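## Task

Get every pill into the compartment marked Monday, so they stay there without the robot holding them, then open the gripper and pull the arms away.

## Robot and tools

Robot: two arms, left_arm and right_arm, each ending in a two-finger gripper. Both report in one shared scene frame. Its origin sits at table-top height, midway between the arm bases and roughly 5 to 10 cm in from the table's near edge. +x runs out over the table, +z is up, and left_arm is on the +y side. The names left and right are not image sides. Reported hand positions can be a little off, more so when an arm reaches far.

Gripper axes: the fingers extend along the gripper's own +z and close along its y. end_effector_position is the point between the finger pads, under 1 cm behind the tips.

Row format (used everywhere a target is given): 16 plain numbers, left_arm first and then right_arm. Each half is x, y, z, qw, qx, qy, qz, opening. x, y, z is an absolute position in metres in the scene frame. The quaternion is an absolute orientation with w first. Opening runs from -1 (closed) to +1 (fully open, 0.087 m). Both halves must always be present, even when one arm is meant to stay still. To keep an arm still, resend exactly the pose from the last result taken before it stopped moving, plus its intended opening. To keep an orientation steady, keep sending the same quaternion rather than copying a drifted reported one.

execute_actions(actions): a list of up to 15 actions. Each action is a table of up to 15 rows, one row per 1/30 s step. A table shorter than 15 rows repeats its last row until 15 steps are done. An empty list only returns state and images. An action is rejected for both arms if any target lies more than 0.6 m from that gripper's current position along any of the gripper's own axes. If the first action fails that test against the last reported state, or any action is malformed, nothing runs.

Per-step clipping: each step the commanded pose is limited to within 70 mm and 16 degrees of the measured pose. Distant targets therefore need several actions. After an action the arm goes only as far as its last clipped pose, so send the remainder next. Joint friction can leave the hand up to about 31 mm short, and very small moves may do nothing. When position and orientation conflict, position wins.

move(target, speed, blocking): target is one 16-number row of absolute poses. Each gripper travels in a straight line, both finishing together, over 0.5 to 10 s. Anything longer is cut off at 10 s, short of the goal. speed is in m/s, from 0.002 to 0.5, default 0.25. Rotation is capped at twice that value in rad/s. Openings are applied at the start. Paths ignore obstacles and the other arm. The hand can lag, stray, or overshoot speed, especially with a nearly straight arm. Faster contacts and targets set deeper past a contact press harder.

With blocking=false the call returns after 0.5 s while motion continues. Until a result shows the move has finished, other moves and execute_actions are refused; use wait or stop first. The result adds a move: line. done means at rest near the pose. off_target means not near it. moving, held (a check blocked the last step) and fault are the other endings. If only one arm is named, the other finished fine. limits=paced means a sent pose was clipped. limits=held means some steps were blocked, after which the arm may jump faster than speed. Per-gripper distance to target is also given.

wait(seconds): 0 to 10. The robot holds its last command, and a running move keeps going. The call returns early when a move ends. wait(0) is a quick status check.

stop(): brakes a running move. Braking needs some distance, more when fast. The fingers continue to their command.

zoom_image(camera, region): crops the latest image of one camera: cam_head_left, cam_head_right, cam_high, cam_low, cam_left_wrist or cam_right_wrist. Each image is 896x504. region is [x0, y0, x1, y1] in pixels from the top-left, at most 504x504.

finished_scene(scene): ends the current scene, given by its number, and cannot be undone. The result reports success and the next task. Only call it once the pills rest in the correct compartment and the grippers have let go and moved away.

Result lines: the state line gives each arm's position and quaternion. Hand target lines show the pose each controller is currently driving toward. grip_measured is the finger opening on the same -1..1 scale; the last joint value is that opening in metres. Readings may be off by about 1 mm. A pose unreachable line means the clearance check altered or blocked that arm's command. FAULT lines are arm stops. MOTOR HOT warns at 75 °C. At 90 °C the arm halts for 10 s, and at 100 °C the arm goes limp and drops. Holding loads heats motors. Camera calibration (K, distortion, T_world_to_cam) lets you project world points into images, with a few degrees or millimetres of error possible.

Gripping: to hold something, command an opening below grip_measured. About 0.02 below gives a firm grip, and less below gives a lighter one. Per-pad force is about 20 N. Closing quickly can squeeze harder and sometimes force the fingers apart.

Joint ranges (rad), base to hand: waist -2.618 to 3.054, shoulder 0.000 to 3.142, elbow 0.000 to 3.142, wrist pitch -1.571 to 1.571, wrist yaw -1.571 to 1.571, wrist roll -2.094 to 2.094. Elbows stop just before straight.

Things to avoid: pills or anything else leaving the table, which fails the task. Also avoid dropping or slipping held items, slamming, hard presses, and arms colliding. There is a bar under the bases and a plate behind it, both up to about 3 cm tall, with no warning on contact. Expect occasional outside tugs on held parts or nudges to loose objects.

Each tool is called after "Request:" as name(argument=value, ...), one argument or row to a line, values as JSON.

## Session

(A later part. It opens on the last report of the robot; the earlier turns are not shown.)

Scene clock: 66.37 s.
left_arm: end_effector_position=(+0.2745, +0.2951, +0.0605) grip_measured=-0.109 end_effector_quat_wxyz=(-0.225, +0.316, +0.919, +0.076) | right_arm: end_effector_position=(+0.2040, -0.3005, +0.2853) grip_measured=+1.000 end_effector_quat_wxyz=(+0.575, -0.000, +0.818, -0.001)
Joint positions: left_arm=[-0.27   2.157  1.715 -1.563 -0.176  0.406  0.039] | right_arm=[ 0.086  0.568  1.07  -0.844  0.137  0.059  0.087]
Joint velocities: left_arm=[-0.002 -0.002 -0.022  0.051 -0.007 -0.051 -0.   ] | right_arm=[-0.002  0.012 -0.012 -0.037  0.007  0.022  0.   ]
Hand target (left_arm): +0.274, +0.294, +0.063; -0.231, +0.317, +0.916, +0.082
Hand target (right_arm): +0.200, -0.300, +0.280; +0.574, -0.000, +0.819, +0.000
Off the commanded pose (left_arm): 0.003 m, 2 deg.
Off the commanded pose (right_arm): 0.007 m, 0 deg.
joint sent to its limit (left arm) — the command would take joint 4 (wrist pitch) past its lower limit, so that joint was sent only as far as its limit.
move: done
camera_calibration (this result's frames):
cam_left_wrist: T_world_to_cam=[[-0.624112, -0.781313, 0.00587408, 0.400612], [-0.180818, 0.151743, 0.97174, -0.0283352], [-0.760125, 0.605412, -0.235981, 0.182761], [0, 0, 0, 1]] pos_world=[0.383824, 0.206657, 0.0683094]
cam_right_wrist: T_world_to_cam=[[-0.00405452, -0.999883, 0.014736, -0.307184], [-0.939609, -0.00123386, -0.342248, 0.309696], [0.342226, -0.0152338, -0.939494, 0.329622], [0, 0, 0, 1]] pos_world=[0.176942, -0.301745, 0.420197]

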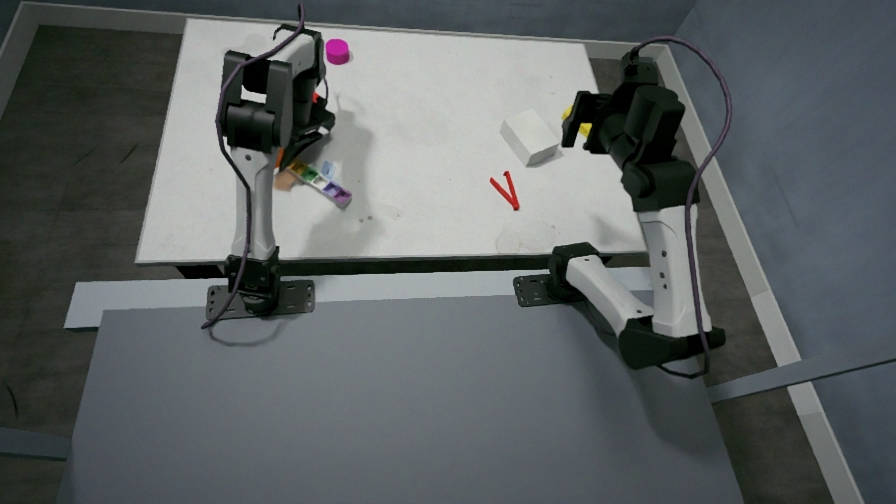

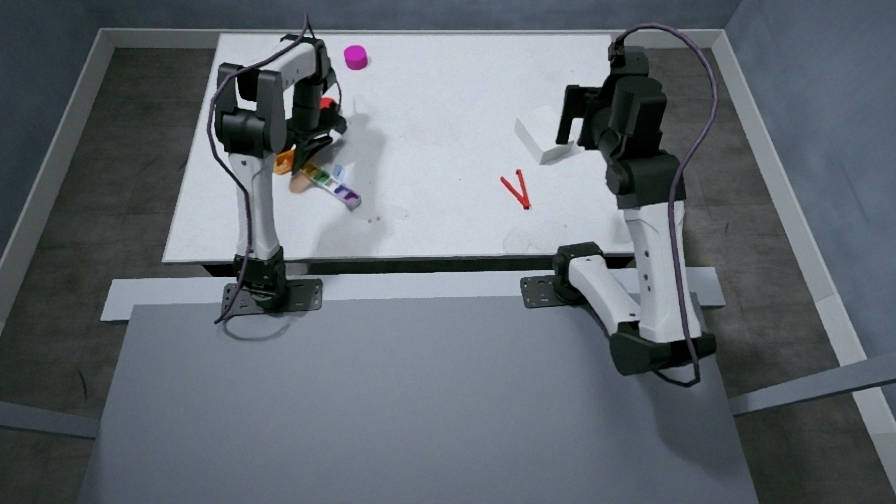

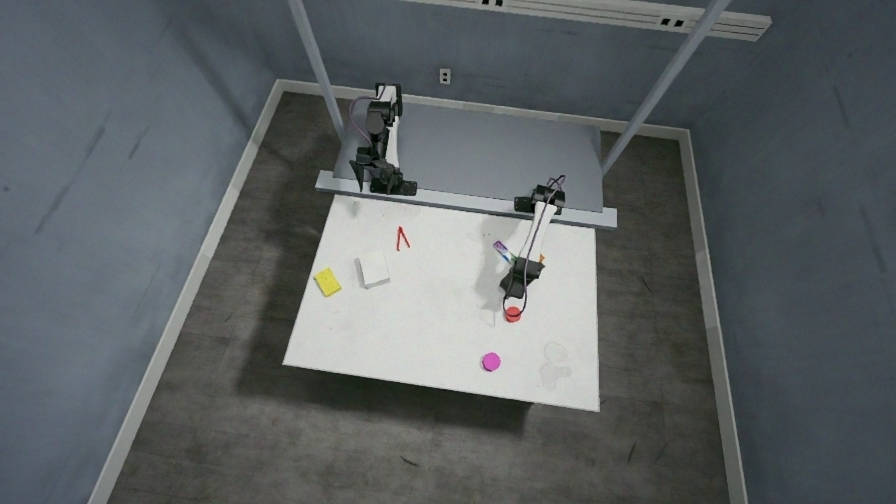

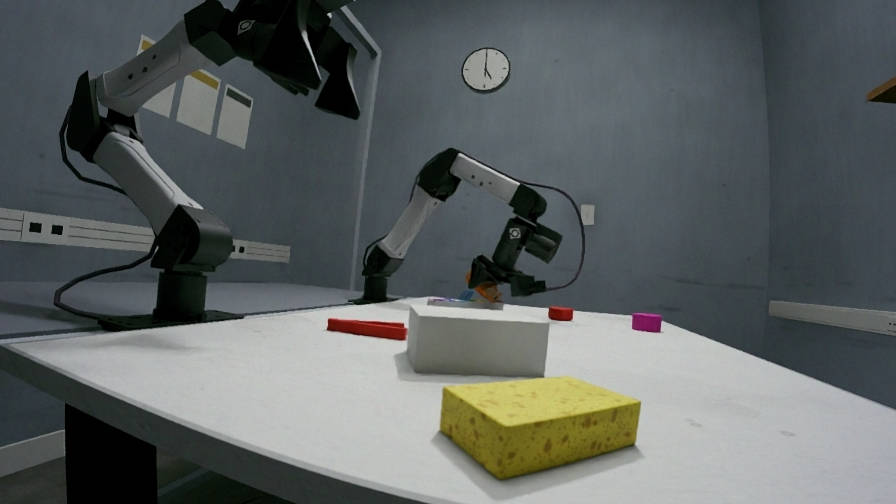

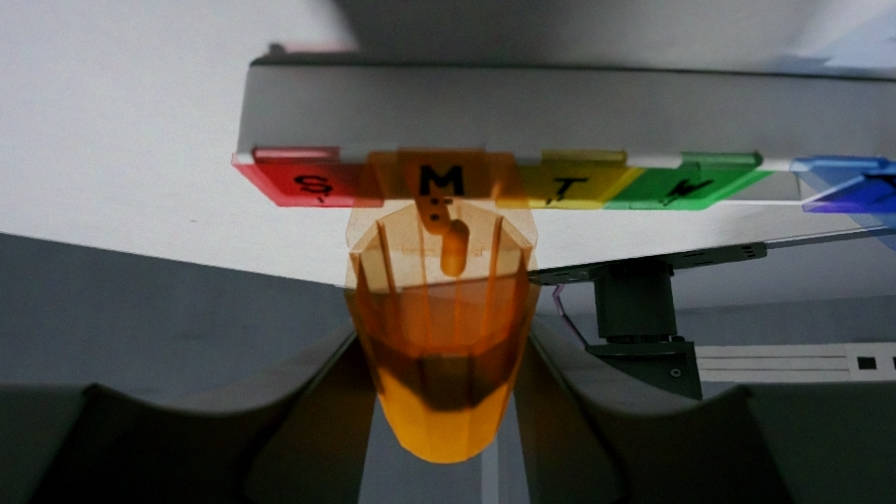

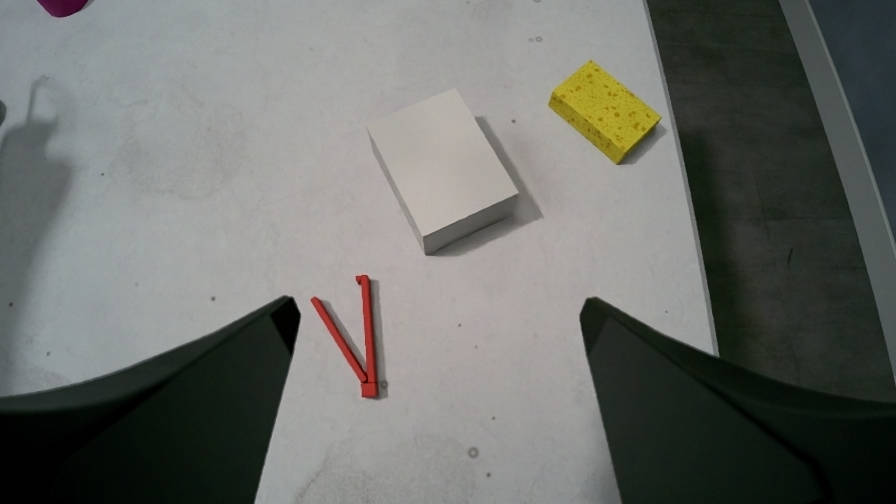

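Request:
wait(
  seconds=1,
)

Scene clock: 67.83 s.
left_arm: end_effector_position=(+0.2744, +0.2952, +0.0605) grip_measured=-0.109 end_effector_quat_wxyz=(-0.225, +0.316, +0.919, +0.076) | right_arm: end_effector_position=(+0.2040, -0.3005, +0.2853) grip_measured=+1.000 end_effector_quat_wxyz=(+0.575, -0.000, +0.818, -0.001)
Joint positions: left_arm=[-0.27   2.157  1.715 -1.563 -0.176  0.406  0.039] | right_arm=[ 0.086  0.568  1.07  -0.844  0.137  0.059  0.087]
Joint velocities: left_arm=[-0.012 -0.002 -0.007 -0.081 -0.037 -0.081  0.   ] | right_arm=[-0.012 -0.017  0.017 -0.081 -0.022  0.037  0.   ]
Hand target (left_arm): +0.274, +0.294, +0.063; -0.231, +0.317, +0.916, +0.082
Hand target (right_arm): +0.200, -0.300, +0.280; +0.574, -0.000, +0.819, +0.000
Off the commanded pose (left_arm): 0.003 m, 2 deg.
Off the commanded pose (right_arm): 0.007 m, 0 deg.
wait: 1.00 s; at rest from the start
camera_calibration (this result's frames):
cam_left_wrist: T_world_to_cam=[[-0.623966, -0.781432, 0.00555533, 0.400636], [-0.18066, 0.151165, 0.97186, -0.028305], [-0.760282, 0.605404, -0.235495, 0.182706], [0, 0, 0, 1]] pos_world=[0.383778, 0.206738, 0.0683092]
cam_right_wrist: T_world_to_cam=[[-0.00405452, -0.999883, 0.014736, -0.307184], [-0.939609, -0.00123386, -0.342248, 0.309696], [0.342226, -0.0152338, -0.939494, 0.329622], [0, 0, 0, 1]] pos_world=[0.176942, -0.301745, 0.420197]

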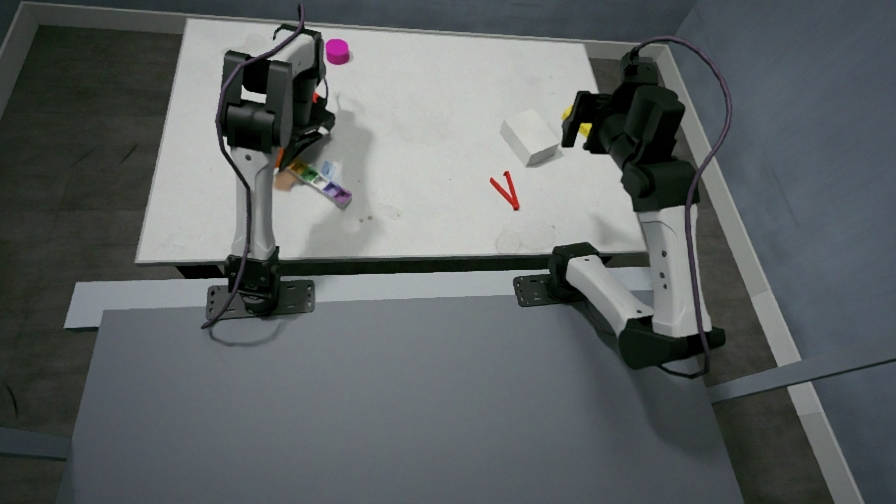

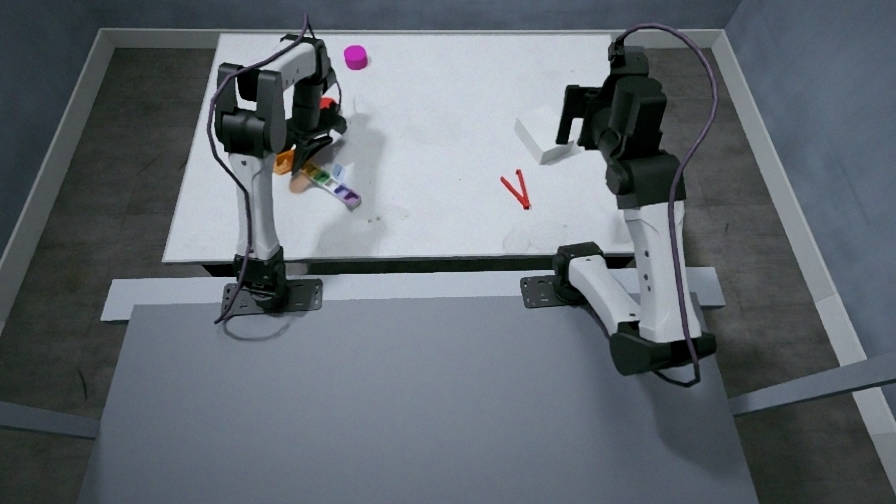

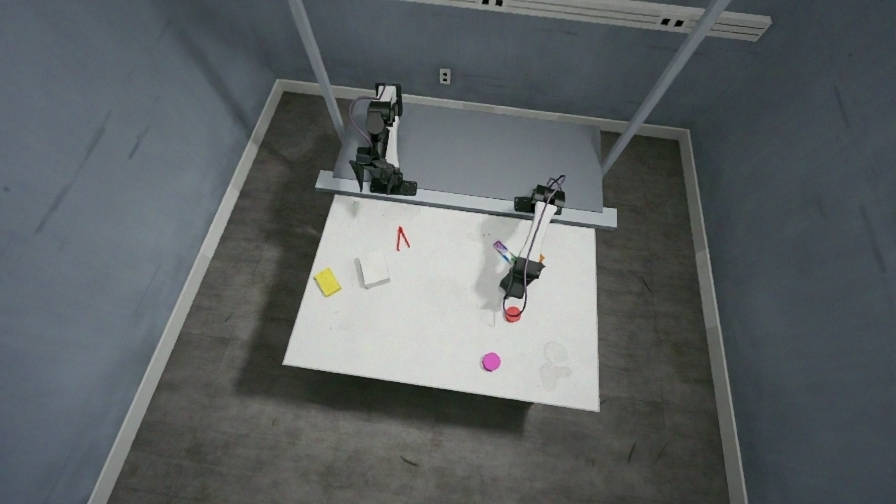

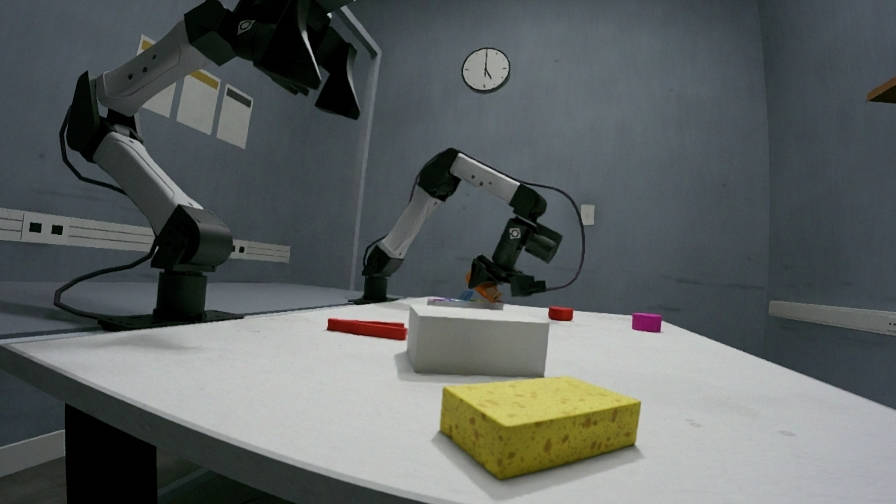

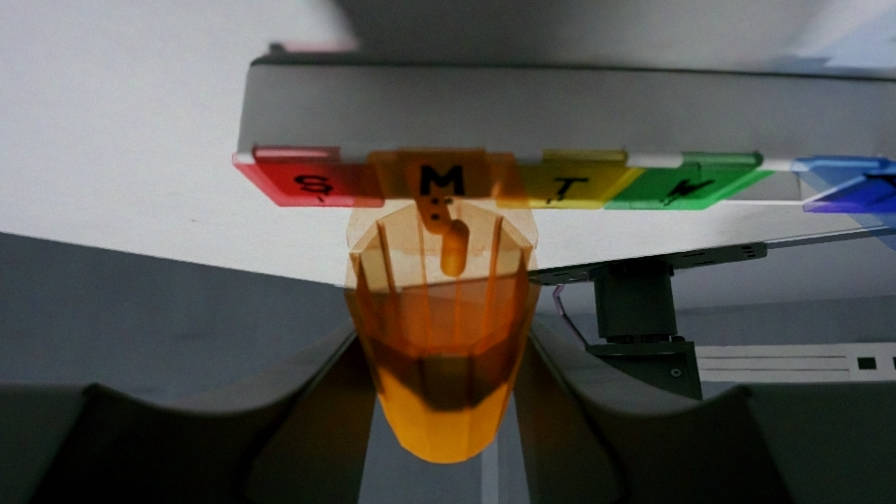

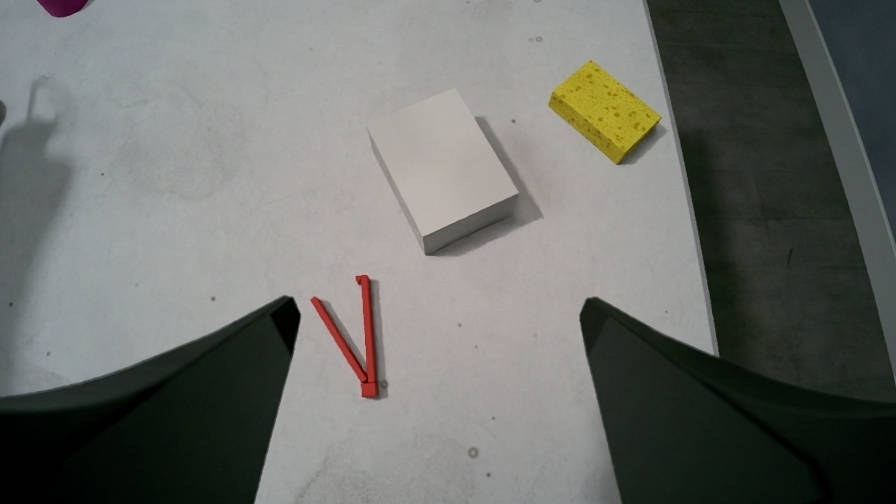

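Jammed on the pile; raise a little.

Request:
move(
  target=[0.270,0.297,0.074,-0.237,0.316,0.916,0.082,-0.135,0.2,-0.3,0.28,0.574,0,0.819,0,1],
  speed=0.01,
)

Scene clock: 70.50 s.
left_arm: end_effector_position=(+0.2753, +0.2958, +0.0664) grip_measured=-0.109 end_effector_quat_wxyz=(-0.215, +0.317, +0.920, +0.080) | right_arm: end_effector_position=(+0.2040, -0.3005, +0.2853) grip_measured=+1.000 end_effector_quat_wxyz=(+0.575, -0.000, +0.818, -0.001)
Joint positions: left_arm=[-0.27   2.135  1.715 -1.564 -0.182  0.406  0.039] | right_arm=[ 0.086  0.568  1.07  -0.844  0.137  0.059  0.087]
Joint velocities: left_arm=[ 0.002 -0.007  0.012 -0.007  0.022 -0.037  0.   ] | right_arm=[ 0.002 -0.007 -0.012  0.066  0.037 -0.007  0.   ]
Hand target (left_arm): +0.270, +0.297, +0.073; -0.221, +0.319, +0.918, +0.085
Hand target (right_arm): +0.200, -0.300, +0.280; +0.574, -0.000, +0.819, +0.000
Off the commanded pose (left_arm): 0.009 m, 3 deg.
Off the commanded pose (right_arm): 0.007 m, 0 deg.
joint sent to its limit (left arm) — the command would take joint 4 (wrist pitch) past its lower limit, so that joint was sent only as far as its limit.
move: off_target (left_arm)
camera_calibration (this result's frames):
cam_left_wrist: T_world_to_cam=[[-0.626146, -0.779664, -0.00811068, 0.402645], [-0.20078, 0.151177, 0.967901, -0.0281297], [-0.753411, 0.607676, -0.2512, 0.1828], [0, 0, 0, 1]] pos_world=[0.38419, 0.207096, 0.076412]
cam_right_wrist: T_world_to_cam=[[-0.00405452, -0.999883, 0.014736, -0.307184], [-0.939609, -0.00123386, -0.342248, 0.309696], [0.342226, -0.0152338, -0.939494, 0.329622], [0, 0, 0, 1]] pos_world=[0.176942, -0.301745, 0.420197]

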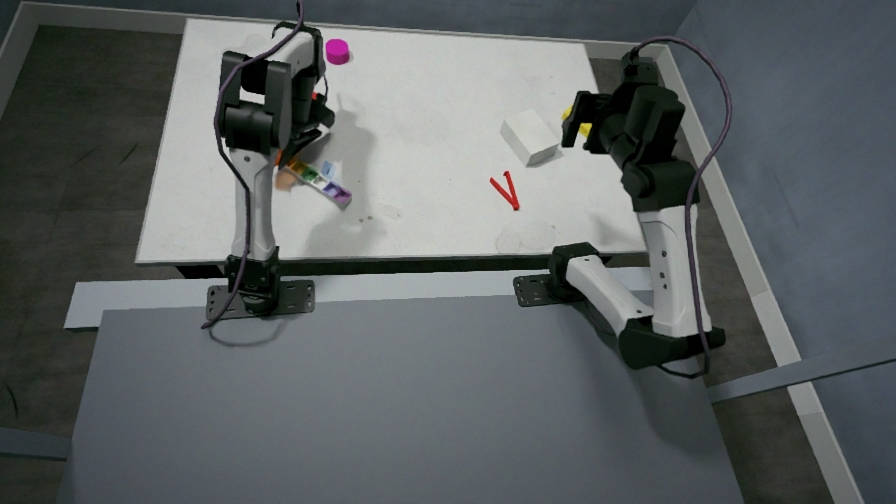

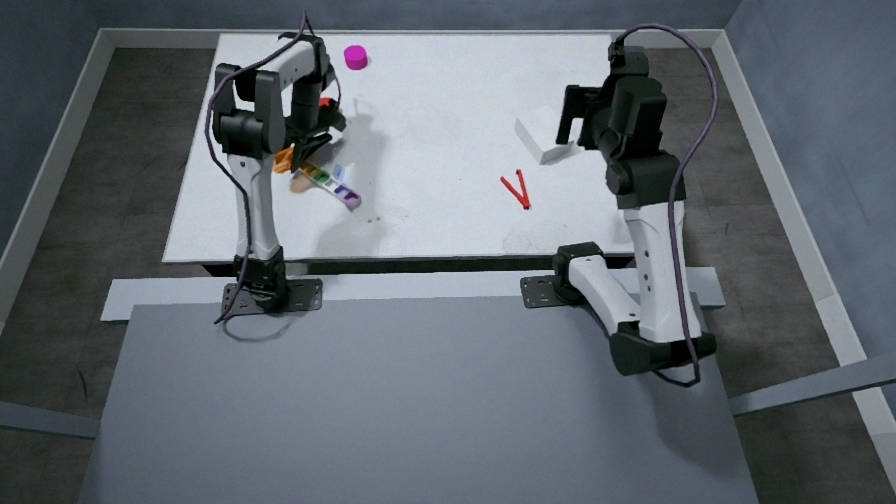

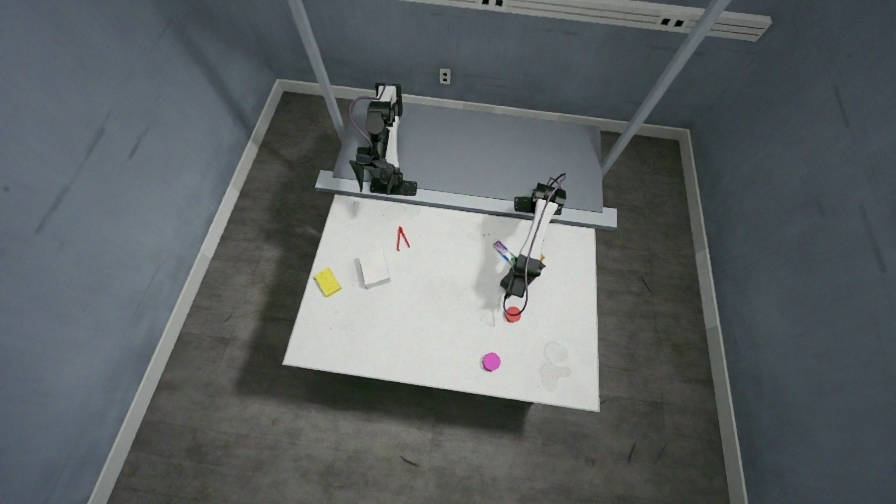

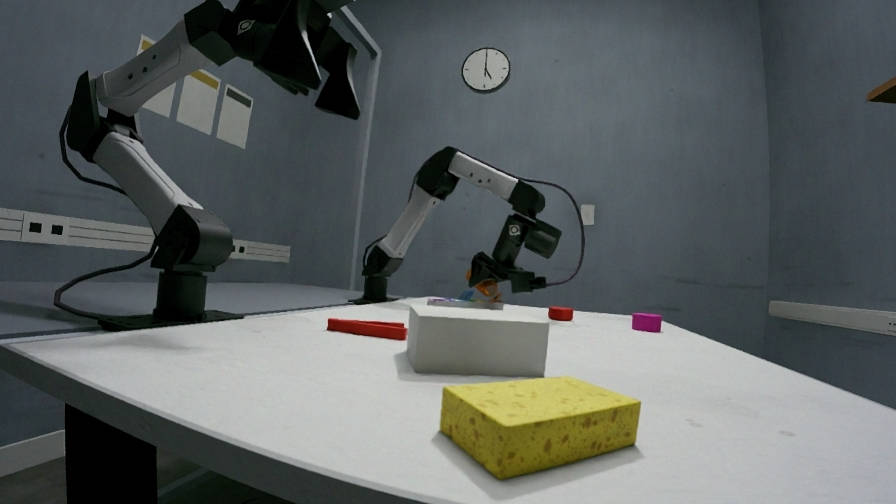

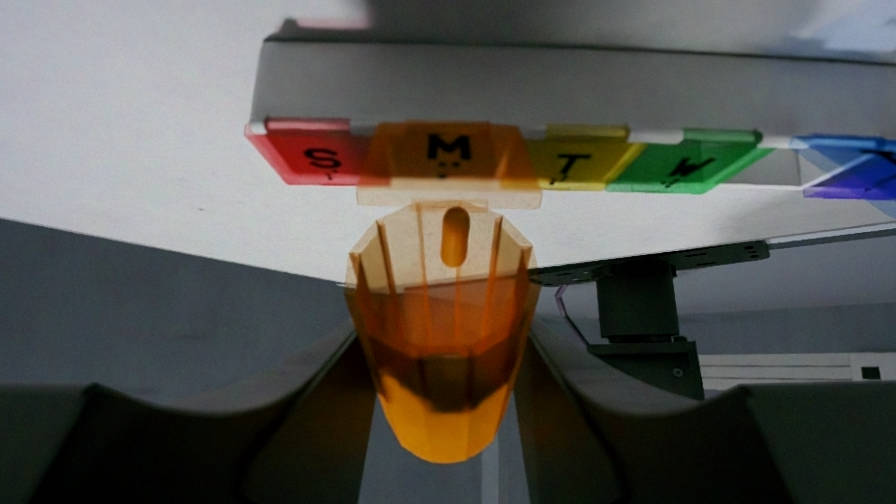

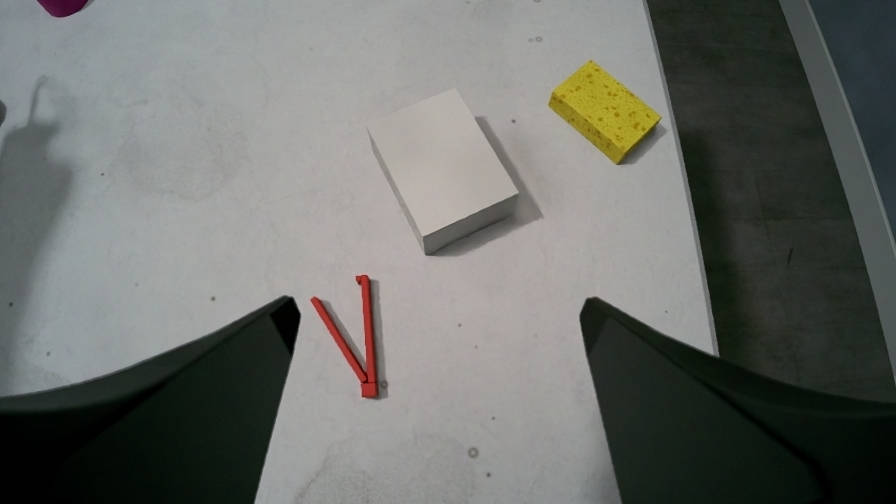

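Request:
move(
  target=[0.270,0.297,0.062,-0.245,0.315,0.914,0.084,-0.135,0.2,-0.3,0.28,0.574,0,0.819,0,1],
  speed=0.02,
)

Scene clock: 73.97 s.
left_arm: end_effector_position=(+0.2747, +0.2963, +0.0614) grip_measured=-0.109 end_effector_quat_wxyz=(-0.225, +0.316, +0.918, +0.080) | right_arm: end_effector_position=(+0.2040, -0.3005, +0.2853) grip_measured=+1.000 end_effector_quat_wxyz=(+0.575, -0.000, +0.818, -0.001)
Joint positions: left_arm=[-0.27   2.155  1.715 -1.564 -0.183  0.405  0.039] | right_arm=[ 0.086  0.568  1.07  -0.844  0.137  0.059  0.087]
Joint velocities: left_arm=[-0.002 -0.002  0.002 -0.022  0.007  0.022  0.   ] | right_arm=[-0.002 -0.007 -0.002  0.007 -0.022  0.007  0.   ]
Hand target (left_arm): +0.270, +0.297, +0.062; -0.240, +0.316, +0.914, +0.084
Hand target (right_arm): +0.200, -0.300, +0.280; +0.574, -0.000, +0.819, +0.000
Off the commanded pose (left_arm): 0.005 m, 2 deg.
Off the commanded pose (right_arm): 0.007 m, 0 deg.
joint sent to its limit (left arm) — the command would take joint 4 (wrist pitch) past its lower limit, so that joint was sent only as far as its limit.
move: done
camera_calibration (this result's frames):
cam_left_wrist: T_world_to_cam=[[-0.625857, -0.779937, -0.00100358, 0.40219], [-0.182581, 0.14526, 0.972401, -0.0269922], [-0.758265, 0.608768, -0.233314, 0.180746], [0, 0, 0, 1]] pos_world=[0.383839, 0.207571, 0.0688215]
cam_right_wrist: T_world_to_cam=[[-0.00405452, -0.999883, 0.014736, -0.307184], [-0.939609, -0.00123386, -0.342248, 0.309696], [0.342226, -0.0152338, -0.939494, 0.329622], [0, 0, 0, 1]] pos_world=[0.176942, -0.301745, 0.420197]

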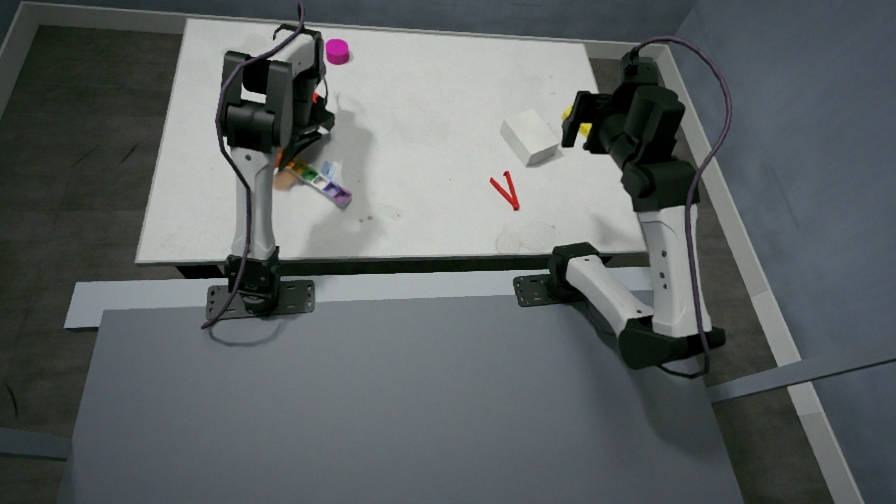

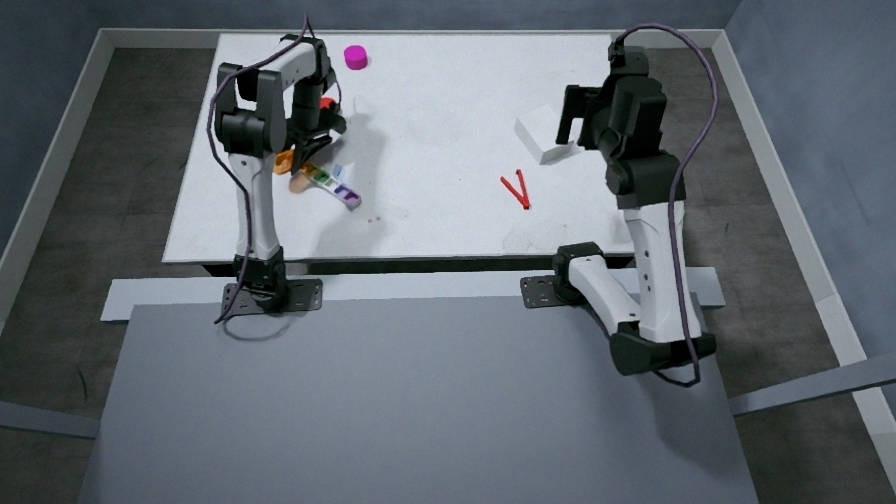

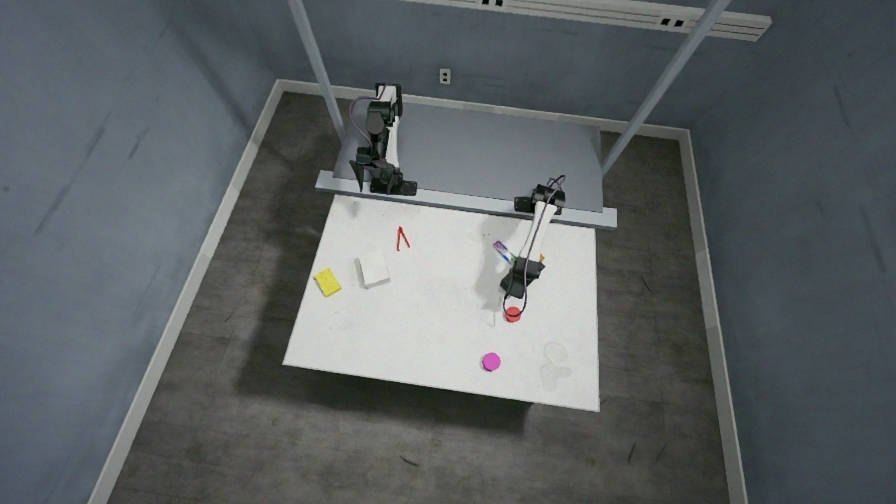

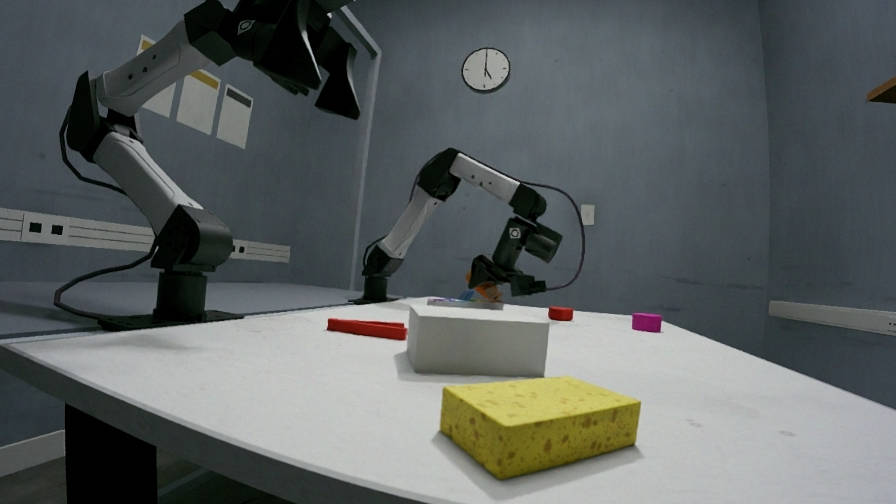

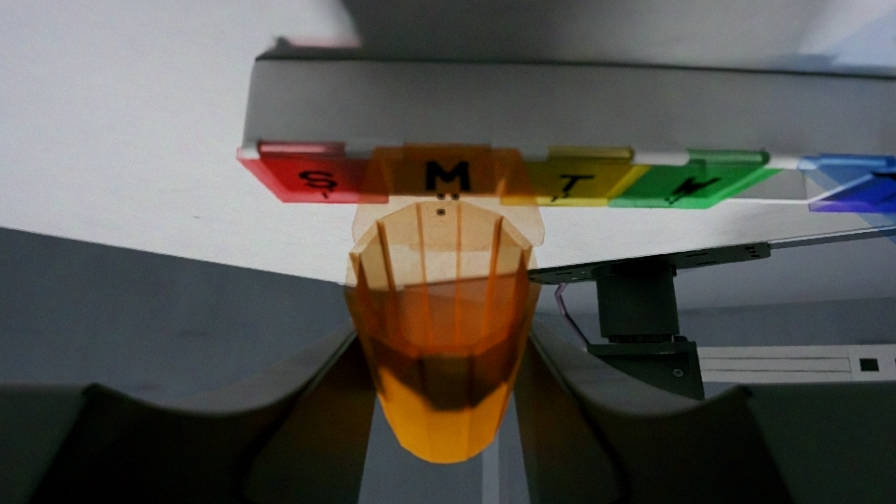

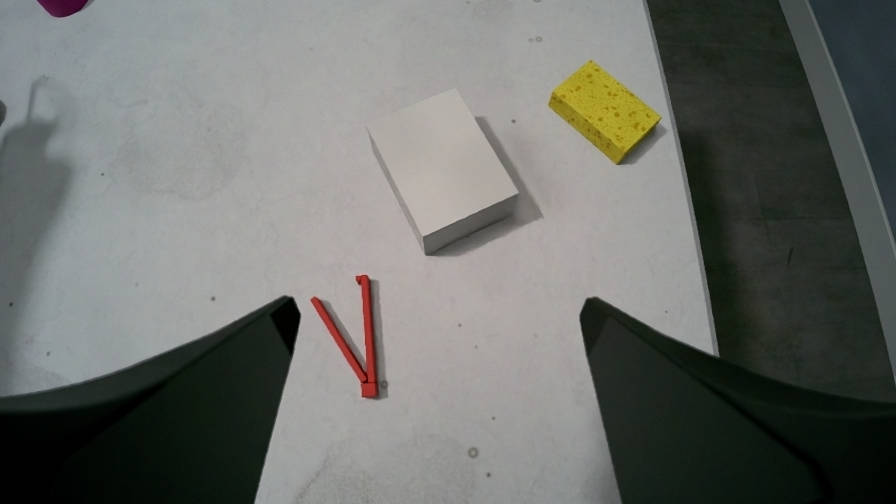

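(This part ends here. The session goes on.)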